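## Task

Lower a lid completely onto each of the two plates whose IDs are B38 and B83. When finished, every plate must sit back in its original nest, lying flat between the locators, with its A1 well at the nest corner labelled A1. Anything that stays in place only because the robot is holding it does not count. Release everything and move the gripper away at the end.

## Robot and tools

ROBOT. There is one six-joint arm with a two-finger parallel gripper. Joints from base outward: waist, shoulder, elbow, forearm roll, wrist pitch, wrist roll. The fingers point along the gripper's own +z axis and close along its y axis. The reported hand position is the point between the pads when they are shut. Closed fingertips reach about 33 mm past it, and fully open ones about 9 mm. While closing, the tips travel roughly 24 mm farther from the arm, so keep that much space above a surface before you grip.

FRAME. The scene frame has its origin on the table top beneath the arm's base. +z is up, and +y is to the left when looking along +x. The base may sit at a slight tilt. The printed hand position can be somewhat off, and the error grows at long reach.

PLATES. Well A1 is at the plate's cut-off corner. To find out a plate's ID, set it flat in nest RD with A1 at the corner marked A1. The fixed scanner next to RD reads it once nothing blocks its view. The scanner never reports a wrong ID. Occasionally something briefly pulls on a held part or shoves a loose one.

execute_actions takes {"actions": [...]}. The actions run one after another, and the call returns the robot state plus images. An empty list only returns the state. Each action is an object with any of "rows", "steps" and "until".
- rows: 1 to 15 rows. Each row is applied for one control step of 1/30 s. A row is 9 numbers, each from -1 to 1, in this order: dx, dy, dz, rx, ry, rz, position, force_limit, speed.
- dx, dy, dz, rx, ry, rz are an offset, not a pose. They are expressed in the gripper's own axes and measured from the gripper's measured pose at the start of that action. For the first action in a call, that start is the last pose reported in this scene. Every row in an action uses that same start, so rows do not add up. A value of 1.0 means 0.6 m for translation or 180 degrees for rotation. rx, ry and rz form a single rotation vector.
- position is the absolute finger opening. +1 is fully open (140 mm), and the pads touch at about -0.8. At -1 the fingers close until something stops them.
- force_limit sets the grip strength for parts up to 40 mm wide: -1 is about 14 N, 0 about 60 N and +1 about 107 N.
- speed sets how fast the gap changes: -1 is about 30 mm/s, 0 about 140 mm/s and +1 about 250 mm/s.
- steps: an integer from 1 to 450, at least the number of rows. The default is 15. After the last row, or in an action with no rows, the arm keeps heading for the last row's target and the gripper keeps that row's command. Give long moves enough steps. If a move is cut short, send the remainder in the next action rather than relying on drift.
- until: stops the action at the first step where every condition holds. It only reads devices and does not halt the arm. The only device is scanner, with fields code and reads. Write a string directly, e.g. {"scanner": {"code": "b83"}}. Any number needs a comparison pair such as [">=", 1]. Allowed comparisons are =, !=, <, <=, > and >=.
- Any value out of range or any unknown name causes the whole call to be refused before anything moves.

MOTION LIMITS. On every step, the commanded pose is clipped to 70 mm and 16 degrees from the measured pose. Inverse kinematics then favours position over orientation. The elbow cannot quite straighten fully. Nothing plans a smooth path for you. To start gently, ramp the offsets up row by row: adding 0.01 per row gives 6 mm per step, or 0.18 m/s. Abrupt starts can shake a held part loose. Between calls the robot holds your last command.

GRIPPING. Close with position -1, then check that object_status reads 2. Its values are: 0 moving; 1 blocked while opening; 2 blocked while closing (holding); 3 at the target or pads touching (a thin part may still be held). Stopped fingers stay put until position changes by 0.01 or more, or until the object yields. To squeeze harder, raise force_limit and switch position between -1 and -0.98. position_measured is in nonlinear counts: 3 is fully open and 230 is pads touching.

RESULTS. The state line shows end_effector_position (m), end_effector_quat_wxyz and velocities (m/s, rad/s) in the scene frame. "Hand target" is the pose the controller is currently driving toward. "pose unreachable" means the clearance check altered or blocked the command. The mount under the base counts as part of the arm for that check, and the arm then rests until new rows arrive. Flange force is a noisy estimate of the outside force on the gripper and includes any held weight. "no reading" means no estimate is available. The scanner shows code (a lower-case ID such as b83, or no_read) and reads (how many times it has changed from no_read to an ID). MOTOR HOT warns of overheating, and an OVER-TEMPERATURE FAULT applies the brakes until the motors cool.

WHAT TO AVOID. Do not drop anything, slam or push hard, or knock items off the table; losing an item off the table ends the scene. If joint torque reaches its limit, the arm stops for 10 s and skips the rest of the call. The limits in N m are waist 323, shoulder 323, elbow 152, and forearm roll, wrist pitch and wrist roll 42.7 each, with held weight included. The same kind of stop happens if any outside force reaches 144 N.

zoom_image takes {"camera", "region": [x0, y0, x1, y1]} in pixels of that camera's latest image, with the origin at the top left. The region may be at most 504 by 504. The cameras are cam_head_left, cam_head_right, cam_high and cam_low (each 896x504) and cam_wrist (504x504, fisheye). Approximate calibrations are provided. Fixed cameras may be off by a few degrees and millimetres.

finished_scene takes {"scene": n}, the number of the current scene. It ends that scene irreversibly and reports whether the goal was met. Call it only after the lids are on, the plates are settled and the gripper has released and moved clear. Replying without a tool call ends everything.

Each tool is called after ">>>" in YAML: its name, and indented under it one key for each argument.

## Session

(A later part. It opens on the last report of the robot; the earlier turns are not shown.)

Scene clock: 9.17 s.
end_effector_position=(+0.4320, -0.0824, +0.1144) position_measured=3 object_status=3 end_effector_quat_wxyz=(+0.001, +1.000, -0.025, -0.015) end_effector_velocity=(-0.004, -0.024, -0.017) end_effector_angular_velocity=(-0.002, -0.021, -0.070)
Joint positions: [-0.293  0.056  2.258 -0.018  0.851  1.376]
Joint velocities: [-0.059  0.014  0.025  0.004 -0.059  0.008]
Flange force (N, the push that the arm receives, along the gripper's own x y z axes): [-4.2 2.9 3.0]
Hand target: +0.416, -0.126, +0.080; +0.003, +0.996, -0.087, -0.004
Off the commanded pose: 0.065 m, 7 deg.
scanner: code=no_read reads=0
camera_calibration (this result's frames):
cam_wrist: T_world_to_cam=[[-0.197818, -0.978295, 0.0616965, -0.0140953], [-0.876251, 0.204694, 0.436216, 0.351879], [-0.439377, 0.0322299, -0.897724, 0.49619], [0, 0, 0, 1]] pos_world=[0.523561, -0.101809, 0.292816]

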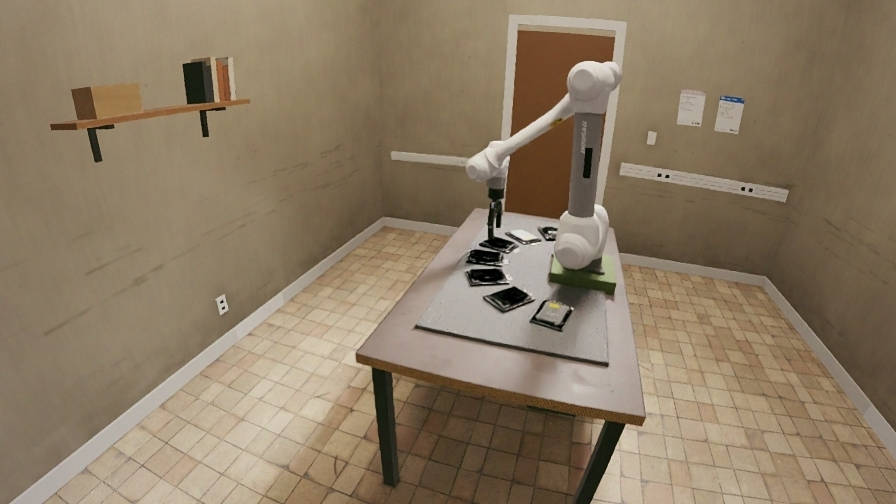

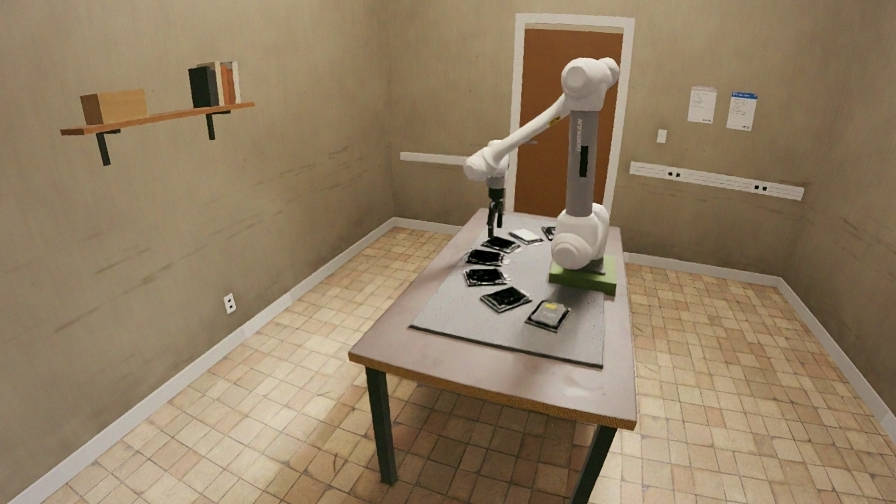

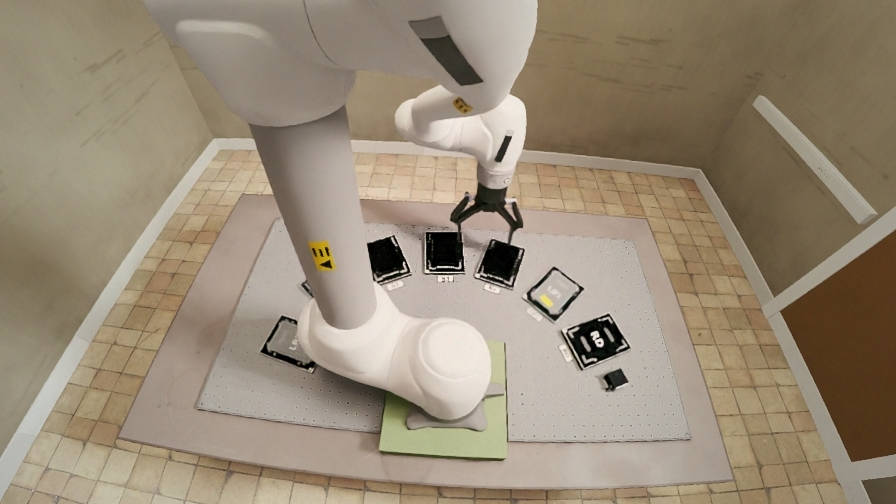

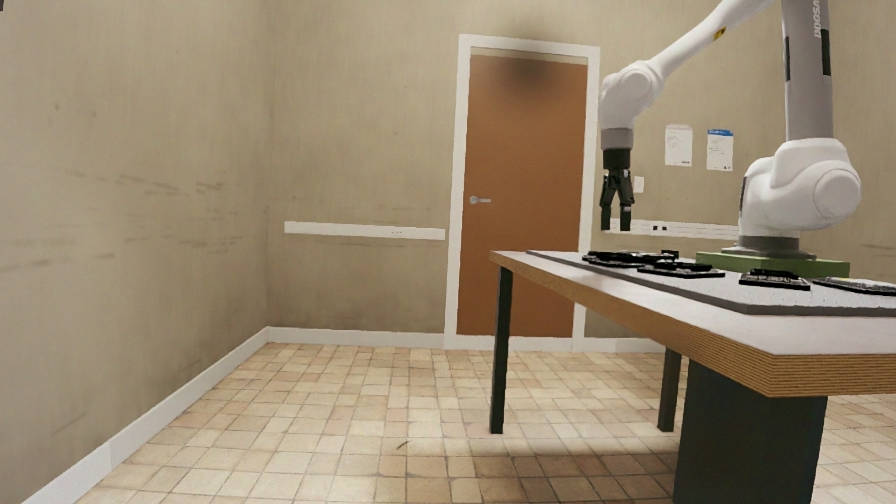

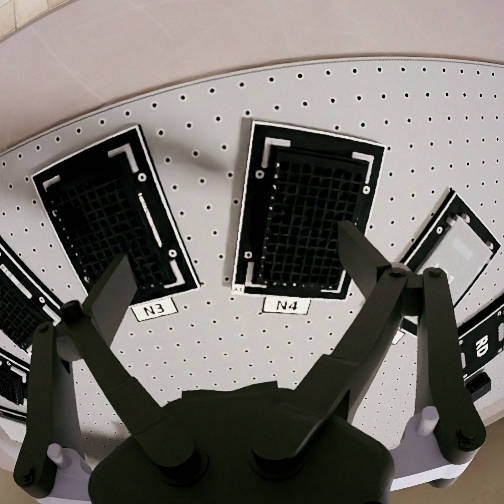

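>>> execute_actions:
  actions: []

Scene clock: 9.73 s.
end_effector_position=(+0.4155, -0.1258, +0.0802) position_measured=3 object_status=3 end_effector_quat_wxyz=(+0.003, +0.996, -0.087, -0.004) end_effector_velocity=(-0.000, -0.000, -0.000) end_effector_angular_velocity=(+0.000, +0.000, +0.001)
Joint positions: [-0.402  0.088  2.309 -0.016  0.746  1.391]
Joint velocities: [-0.001 -0.     0.     0.     0.    -0.002]
Flange force (N, the push that the arm receives, along the gripper's own x y z axes): [1.2 1.9 7.4]
Hand target: +0.416, -0.126, +0.080; +0.003, +0.996, -0.087, -0.004
Off the commanded pose: 0.010 m, 0 deg.
scanner: code=no_read reads=0
camera_calibration (this result's frames):
cam_wrist: T_world_to_cam=[[-0.318485, -0.945942, 0.0613372, -0.00348151], [-0.853366, 0.314285, 0.415923, 0.367178], [-0.412716, 0.080122, -0.907329, 0.455457], [0, 0, 0, 1]] pos_world=[0.500203, -0.155184, 0.260745]

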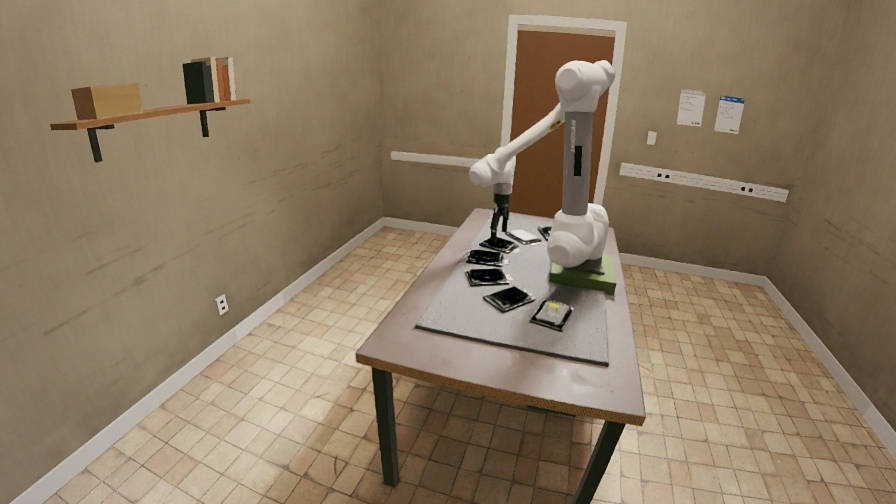

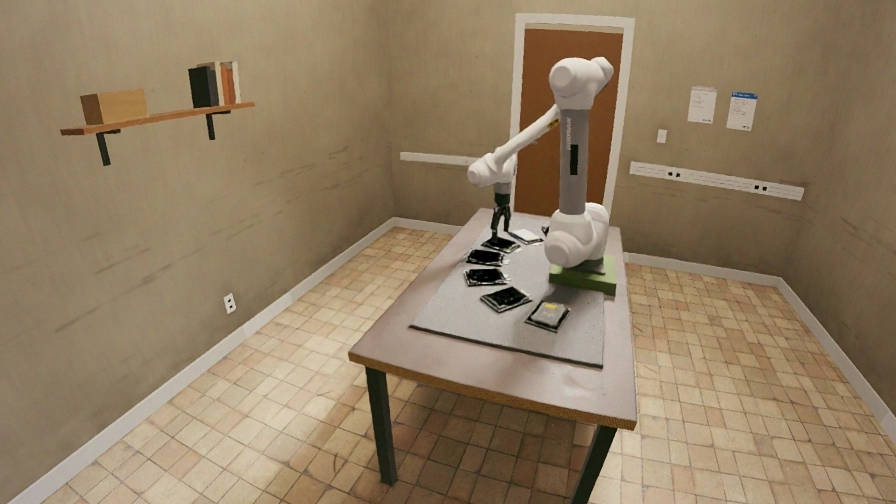

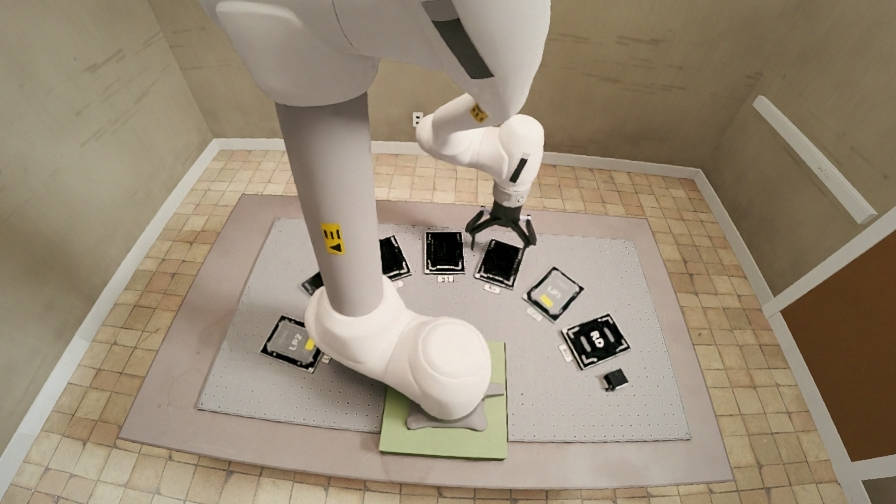

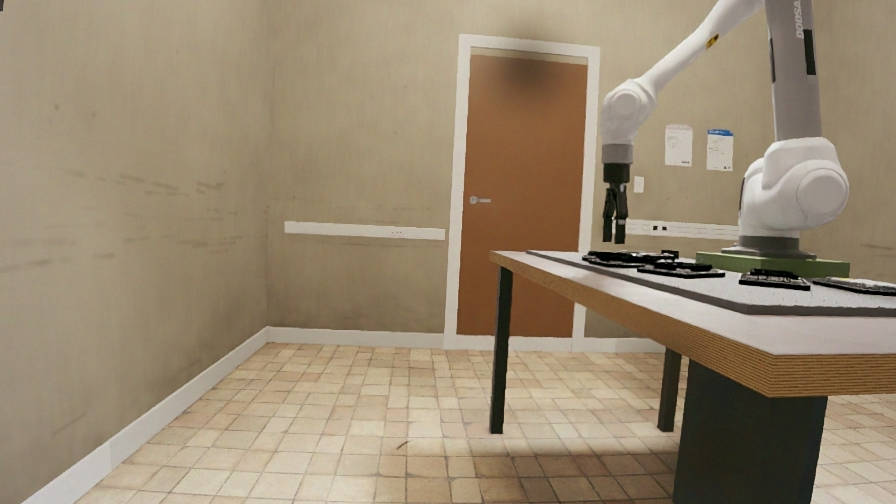

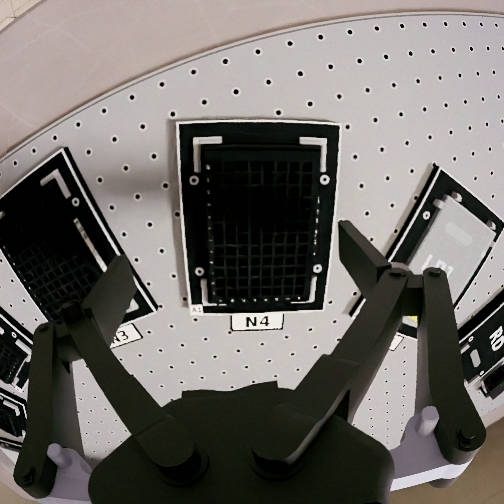

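>>> zoom_image:
  camera: "cam_wrist"
  region: [65, 205, 125, 275]

>>> zoom_image:
  camera: "cam_wrist"
  region: [0, 300, 60, 440]

Region (65, 205, 125, 275) of cam_wrist's 504x504 image, scaled by 7.200, with more detail than that image has; it fills the left 432 columns of this view, and the rest is white.

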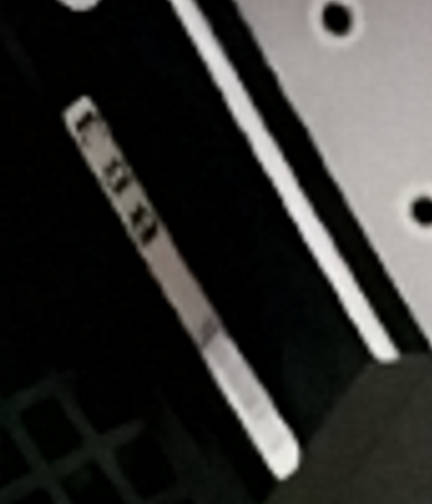

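Region (0, 300, 60, 440) of cam_wrist's 504x504 image, scaled by 3.600, with more detail than that image has; it fills the left 216 columns of this view, and the rest is white.

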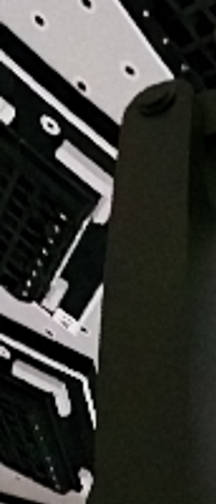

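>>> zoom_image:
  camera: "cam_wrist"
  region: [70, 215, 94, 245]

Region (70, 215, 94, 245) of cam_wrist's 504x504 image, scaled by 16.800, with more detail than that image has; it fills the left 403 columns of this view, and the rest is white.

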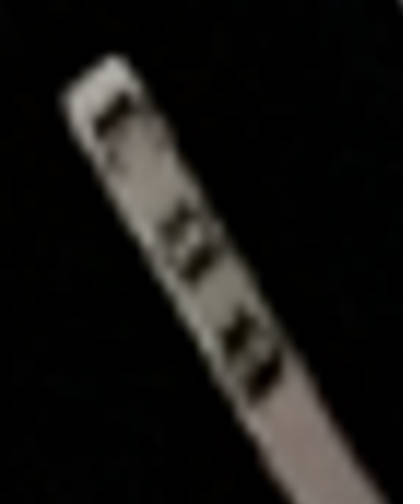

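>>> zoom_image:
  camera: "cam_wrist"
  region: [340, 150, 504, 350]

Region (340, 150, 504, 350) of cam_wrist's 504x504 image, scaled by 2.520, with more detail than that image has; it fills the left 413 columns of this view, and the rest is white.

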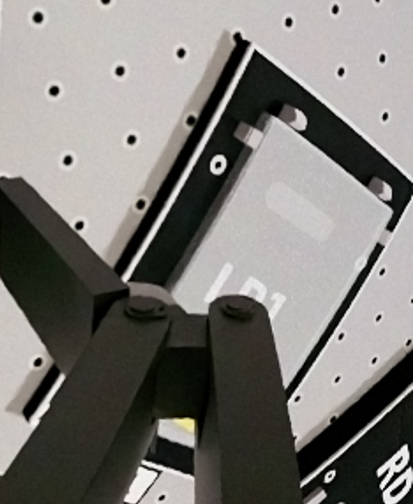

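>>> execute_actions:
  actions:
    - {"rows": [[-0.0345, 0.1018, 0.007, 0.0017, 0.0023, 0.05, 1, 0, 0]], "steps": 1}

Scene clock: 10.73 s.
end_effector_position=(+0.4154, -0.1261, +0.0802) position_measured=3 object_status=3 end_effector_quat_wxyz=(+0.003, +0.996, -0.087, -0.004) end_effector_velocity=(-0.013, -0.022, -0.005) end_effector_angular_velocity=(+0.001, +0.004, -0.068)
Joint positions: [-0.402  0.088  2.309 -0.016  0.746  1.391]
Joint velocities: [-0.058  0.     0.012 -0.001 -0.008  0.01 ]
Flange force (N, the push that the arm receives, along the gripper's own x y z axes): [-3.1 -6.2 1.4]
Hand target: +0.384, -0.174, +0.076; +0.003, +0.986, -0.164, -0.002
Off the commanded pose: 0.064 m, 9 deg.
scanner: code=no_read reads=0
camera_calibration (this result's frames):
cam_wrist: T_world_to_cam=[[-0.319091, -0.945737, 0.0613371, -0.00344665], [-0.85314, 0.314827, 0.415976, 0.367129], [-0.412715, 0.080405, -0.907305, 0.455401], [0, 0, 0, 1]] pos_world=[0.500063, -0.155458, 0.260682]

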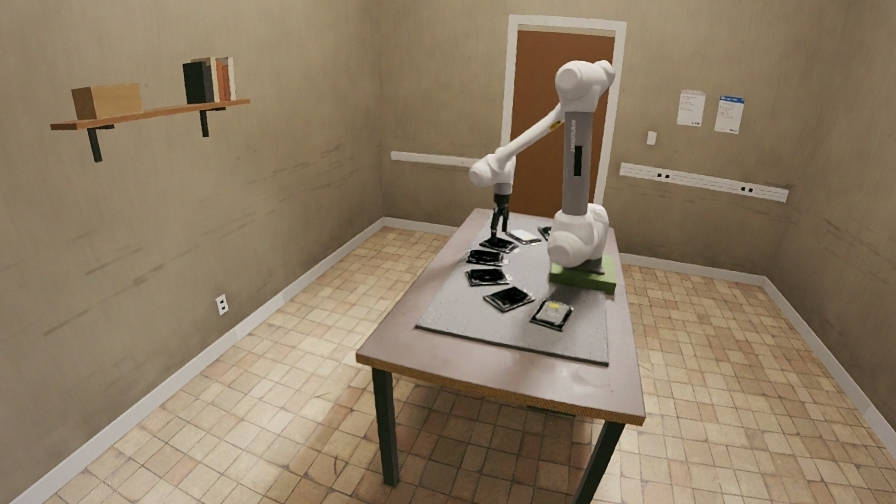

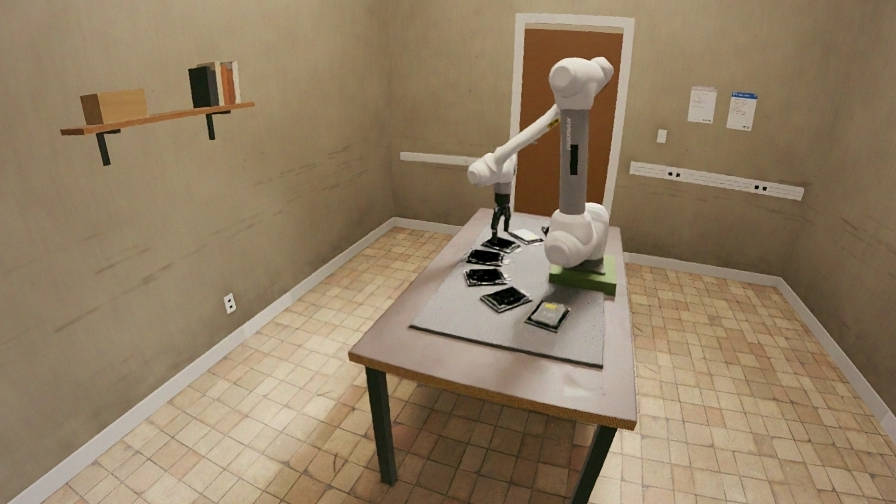

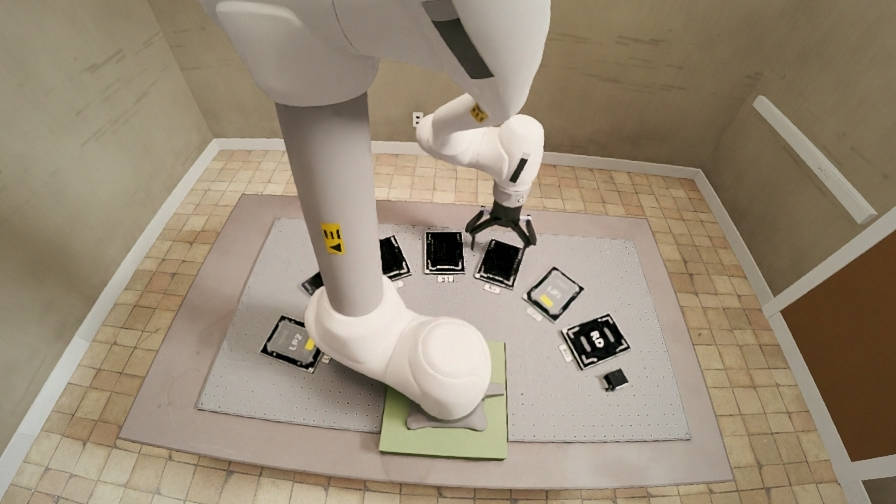

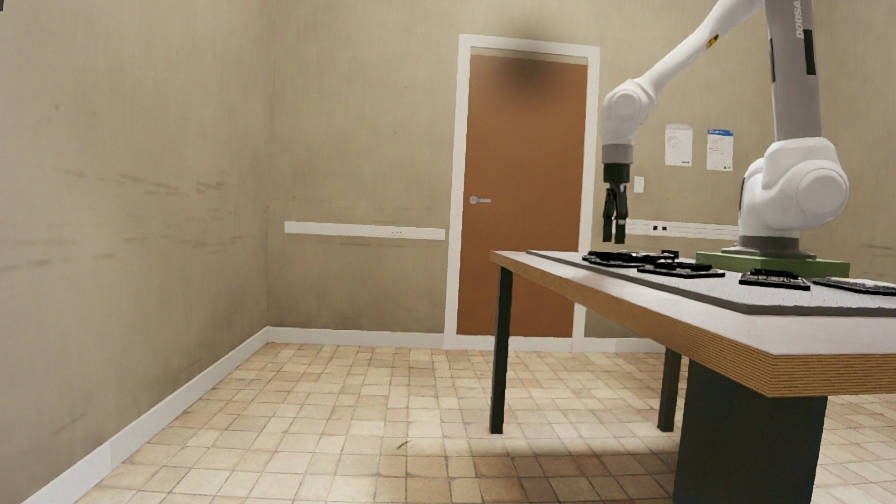

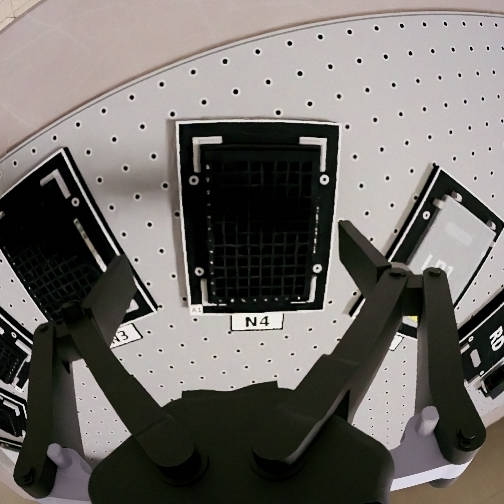

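>>> zoom_image:
  camera: "cam_wrist"
  region: [170, 110, 350, 320]

Region (170, 110, 350, 320) of cam_wrist's 504x504 image, scaled by 2.400, with more detail than that image has; it fills the left 432 columns of this view, and the rest is white.

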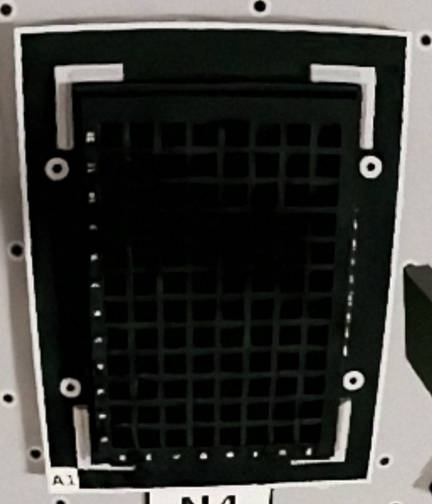

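>>> execute_actions:
  actions: []

Scene clock: 15.63 s.
end_effector_position=(+0.3842, -0.1743, +0.0763) position_measured=3 object_status=3 end_effector_quat_wxyz=(+0.003, +0.986, -0.164, -0.002) end_effector_velocity=(-0.000, -0.000, -0.000) end_effector_angular_velocity=(+0.000, +0.000, -0.001)
Joint positions: [-0.538  0.073  2.336 -0.013  0.729  1.41 ]
Joint velocities: [-0.     0.     0.    -0.     0.     0.001]
Flange force (N, the push that the arm receives, along the gripper's own x y z axes): [0.4 -1.1 5.7]
Hand target: +0.384, -0.174, +0.076; +0.003, +0.986, -0.164, -0.002
Off the commanded pose: 0.008 m, 0 deg.
scanner: code=no_read reads=0
camera_calibration (this result's frames):
cam_wrist: T_world_to_cam=[[-0.462208, -0.884738, 0.0600229, 0.00691102], [-0.796124, 0.443821, 0.411351, 0.358233], [-0.390578, 0.142344, -0.909498, 0.445328], [0, 0, 0, 1]] pos_world=[0.462327, -0.216266, 0.257251]

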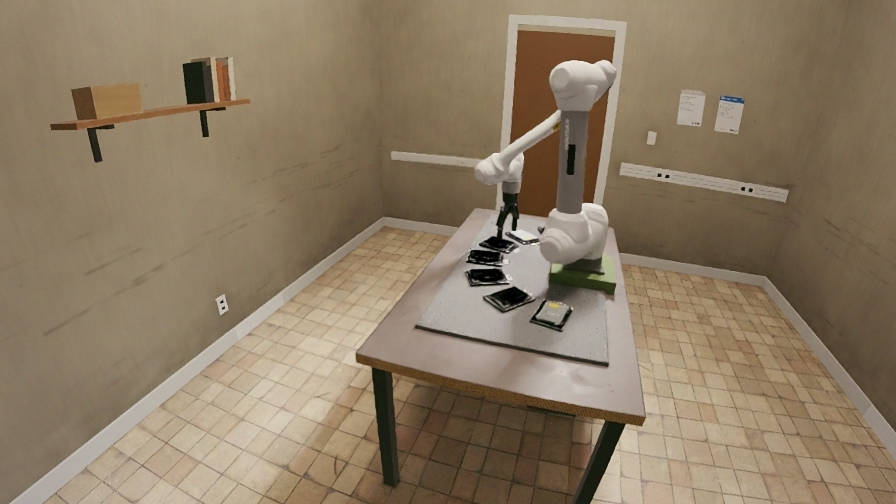

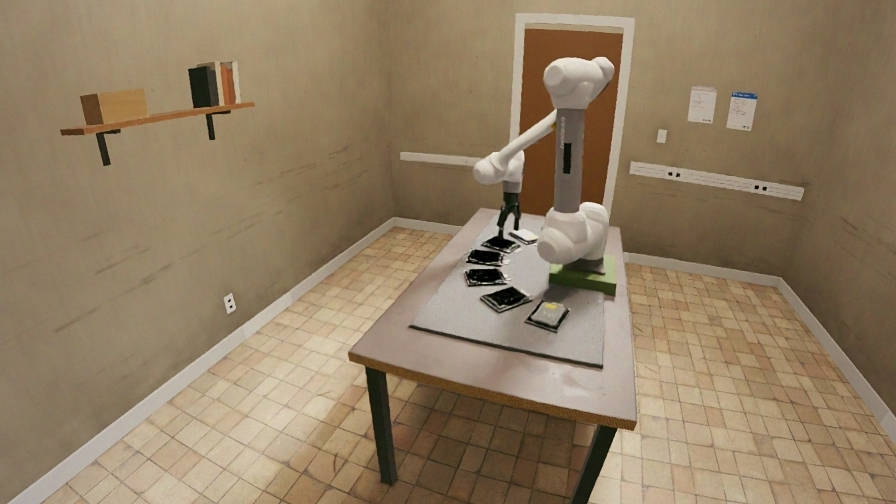

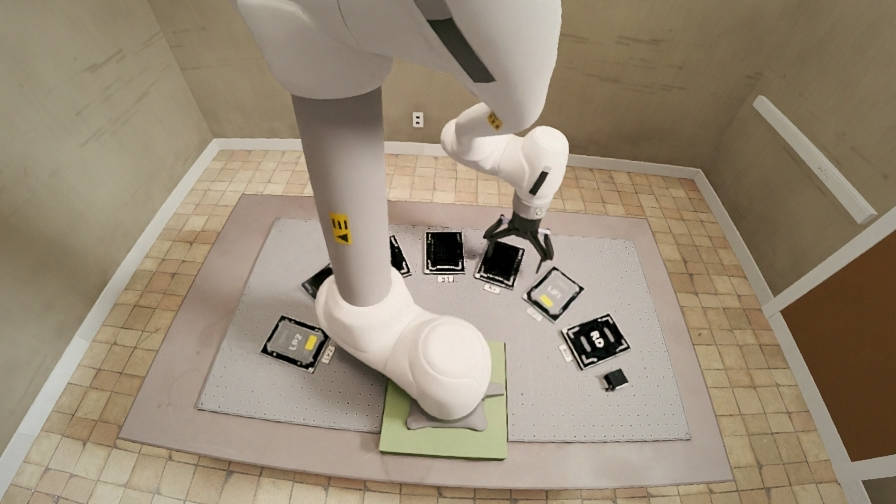

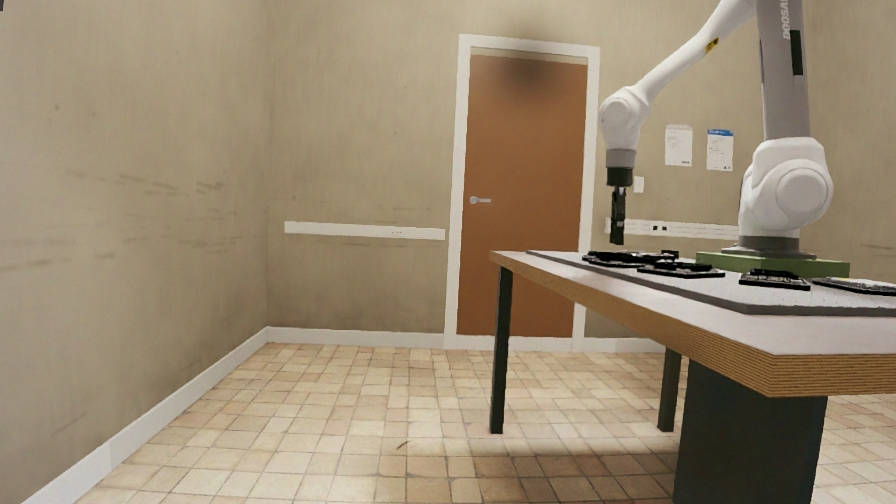

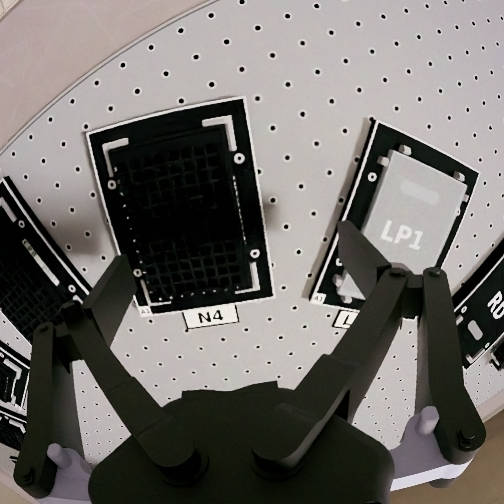

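>>> zoom_image:
  camera: "cam_wrist"
  region: [14, 230, 64, 290]

>>> zoom_image:
  camera: "cam_wrist"
  region: [300, 105, 490, 315]

Region (14, 230, 64, 290) of cam_wrist's 504x504 image, scaled by 8.400, with more detail than that image has.

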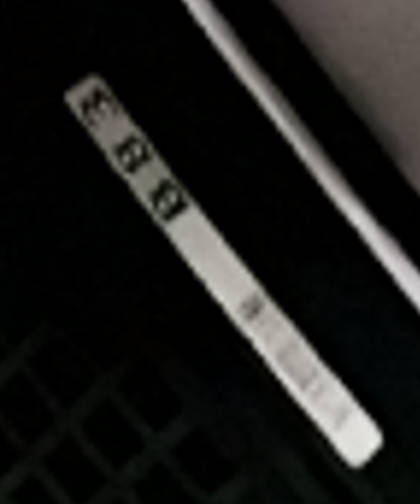

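Region (300, 105, 490, 315) of cam_wrist's 504x504 image, scaled by 2.400, with more detail than that image has; it fills the left 456 columns of this view, and the rest is white.

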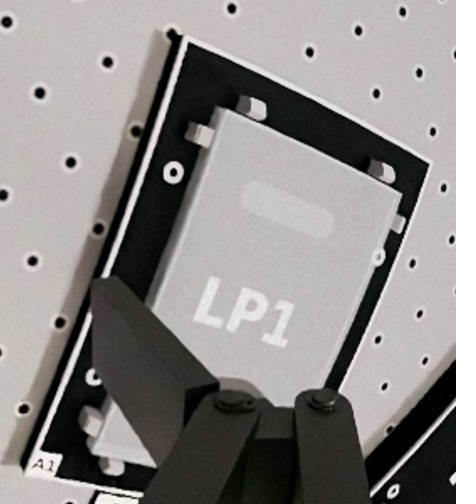

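>>> execute_actions:
  actions:
    - {"rows": [[-0.0185, 0.1155, 0.0073, 0.0016, 0.0006, 0.0556, 1, 0, 0]], "steps": 1}

Scene clock: 16.07 s.
end_effector_position=(+0.3841, -0.1745, +0.0763) position_measured=3 object_status=3 end_effector_quat_wxyz=(+0.003, +0.986, -0.165, -0.002) end_effector_velocity=(-0.012, -0.021, -0.001) end_effector_angular_velocity=(-0.000, -0.001, -0.069)
Joint positions: [-0.538  0.073  2.336 -0.013  0.728  1.41 ]
Joint velocities: [-0.059 -0.002  0.005  0.001 -0.004  0.01 ]
Flange force (N, the push that the arm receives, along the gripper's own x y z axes): [-4.9 -2.5 3.2]
Hand target: +0.351, -0.227, +0.073; +0.003, +0.968, -0.249, -0.001
Off the commanded pose: 0.070 m, 10 deg; position clipped at the last step of the last action.
scanner: code=no_read reads=0
camera_calibration (this result's frames):
cam_wrist: T_world_to_cam=[[-0.46275, -0.884455, 0.0600211, 0.00694895], [-0.795855, 0.444309, 0.411344, 0.358222], [-0.390483, 0.142581, -0.909502, 0.445311], [0, 0, 0, 1]] pos_world=[0.462195, -0.216508, 0.257242]

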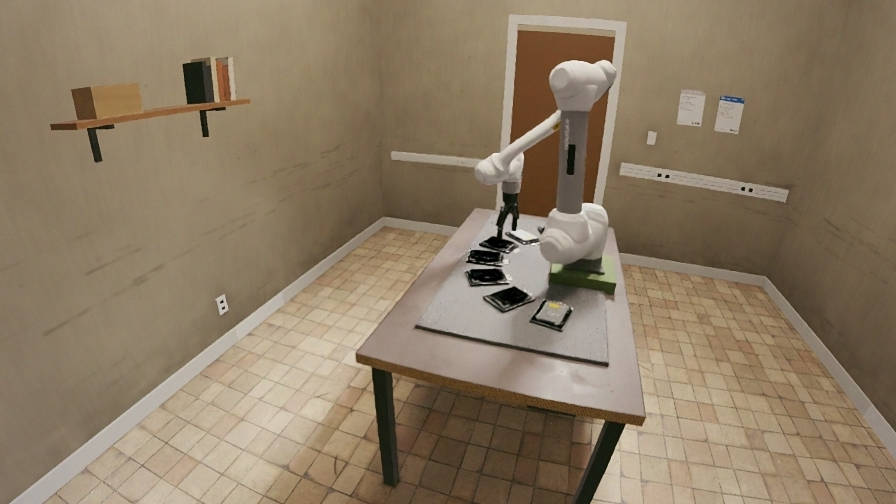

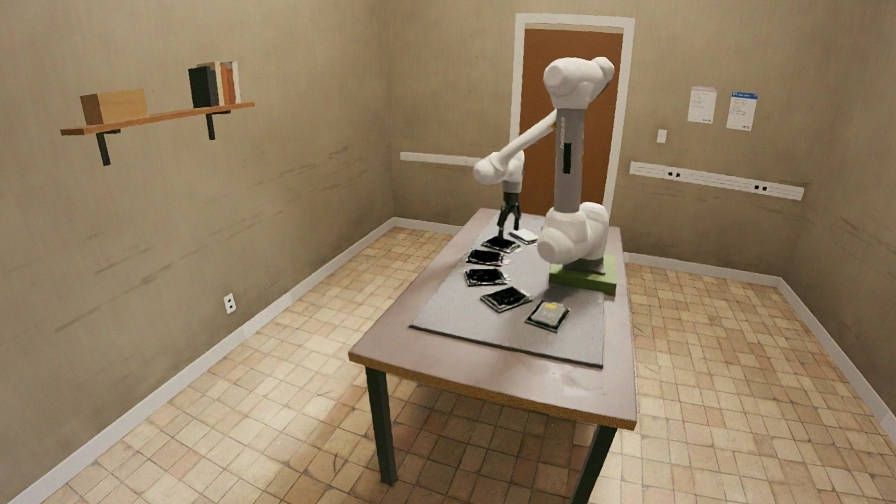

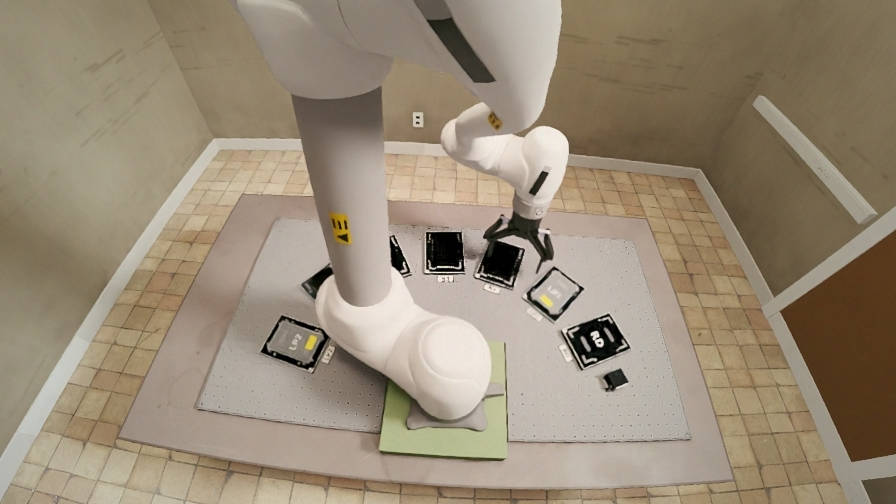

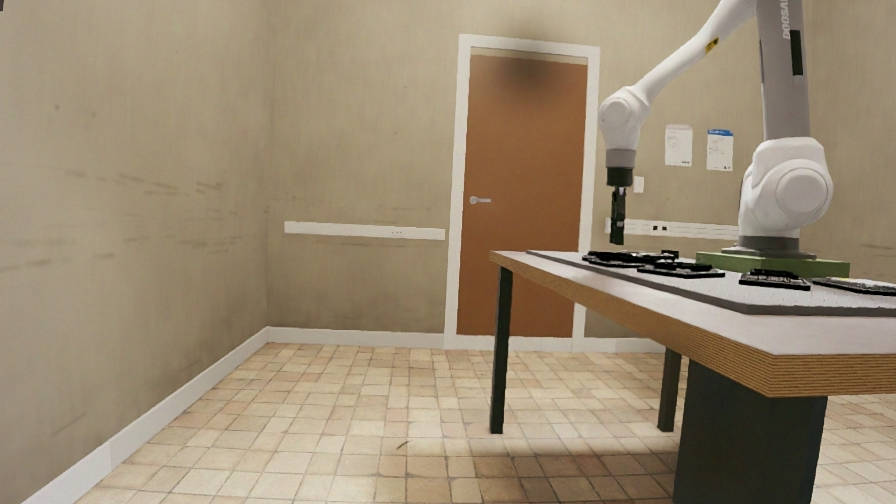

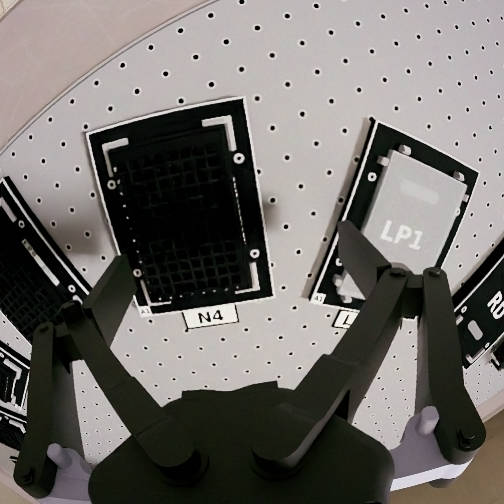

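>>> execute_actions:
  actions:
    - {"rows": [[-0.0544, 0.2345, 0.0151, 0.0016, 0.0004, 0.0892, 1, 0, 0]], "steps": 1}

Scene clock: 17.03 s.
end_effector_position=(+0.3509, -0.2271, +0.0727) position_measured=3 object_status=3 end_effector_quat_wxyz=(+0.003, +0.968, -0.250, -0.001) end_effector_velocity=(-0.014, -0.021, -0.001) end_effector_angular_velocity=(-0.002, -0.001, -0.059)
Joint positions: [-0.688  0.072  2.346 -0.011  0.718  1.433]
Joint velocities: [-0.059 -0.     0.002 -0.001 -0.004  0.   ]
Flange force (N, the push that the arm receives, along the gripper's own x y z axes): [-0.9 0.3 3.0]
Hand target: +0.314, -0.278, +0.070; +0.003, +0.954, -0.301, -0.002
Off the commanded pose: 0.082 m, 6 deg; position clipped at the last step of the last action.
scanner: code=no_read reads=0
camera_calibration (this result's frames):
cam_wrist: T_world_to_cam=[[-0.608632, -0.7912, 0.0597541, 0.0176859], [-0.707536, 0.575271, 0.410434, 0.355434], [-0.35911, 0.207525, -0.90993, 0.440405], [0, 0, 0, 1]] pos_world=[0.420401, -0.281873, 0.253798]

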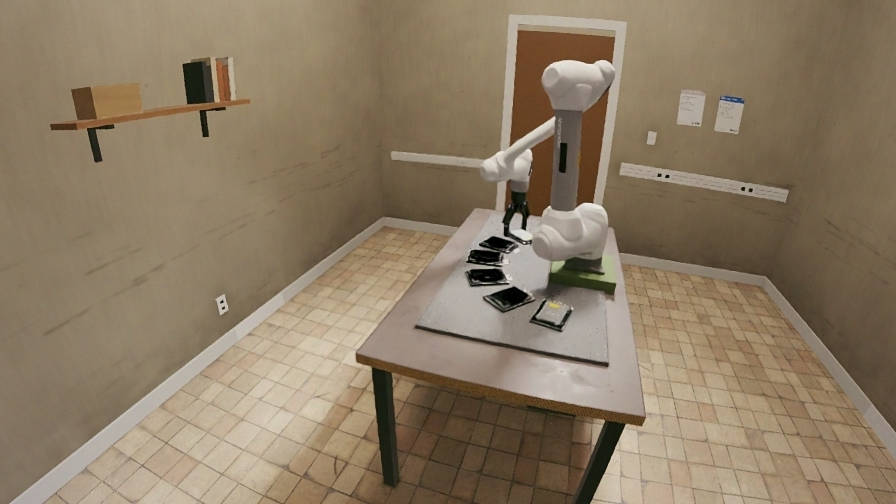

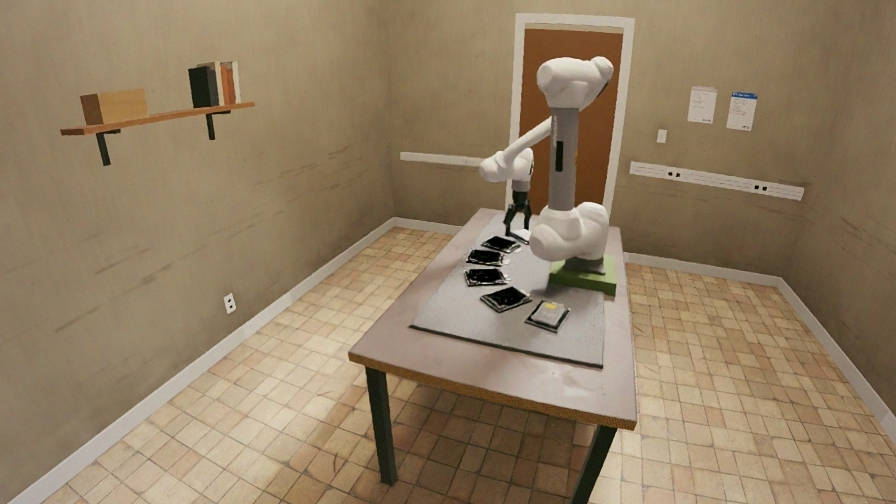

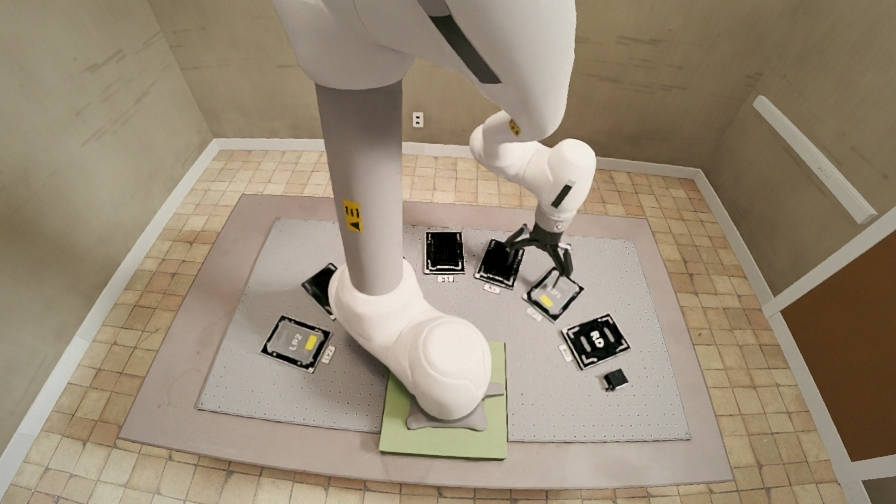

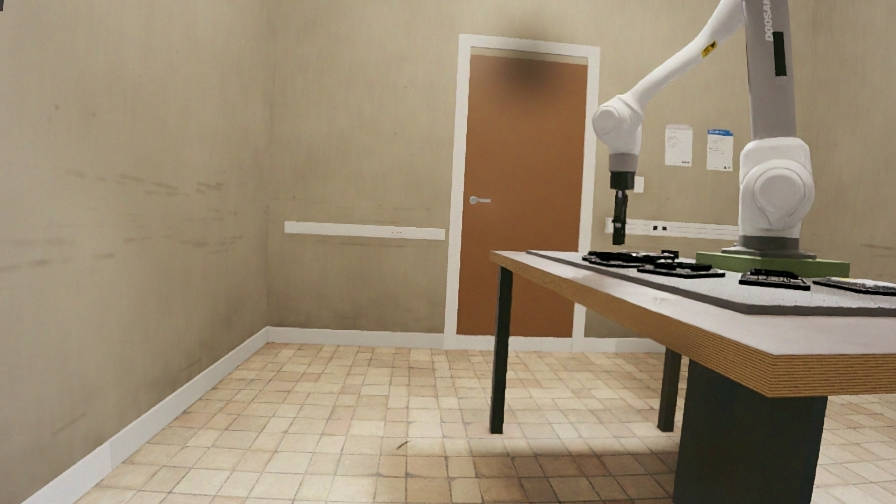

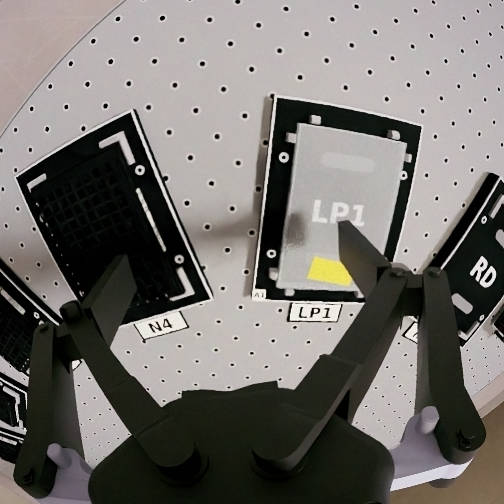

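>>> zoom_image:
  camera: "cam_wrist"
  region: [240, 85, 430, 310]

>>> zoom_image:
  camera: "cam_wrist"
  region: [125, 180, 175, 260]

Region (240, 85, 430, 310) of cam_wrist's 504x504 image, scaled by 2.240, with more detail than that image has; it fills the left 426 columns of this view, and the rest is white.

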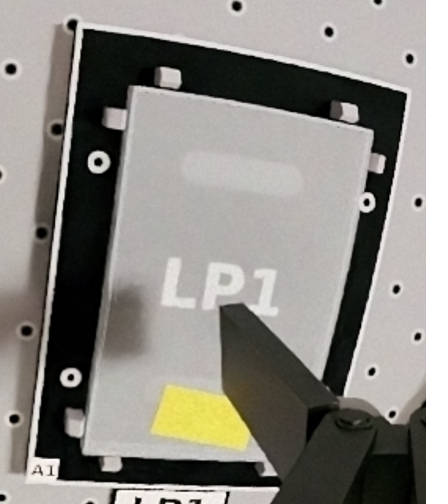

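Region (125, 180, 175, 260) of cam_wrist's 504x504 image, scaled by 6.300, with more detail than that image has; it fills the left 315 columns of this view, and the rest is white.

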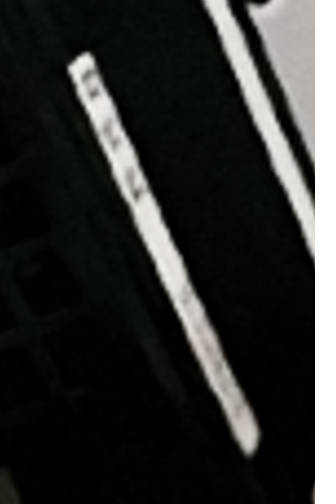

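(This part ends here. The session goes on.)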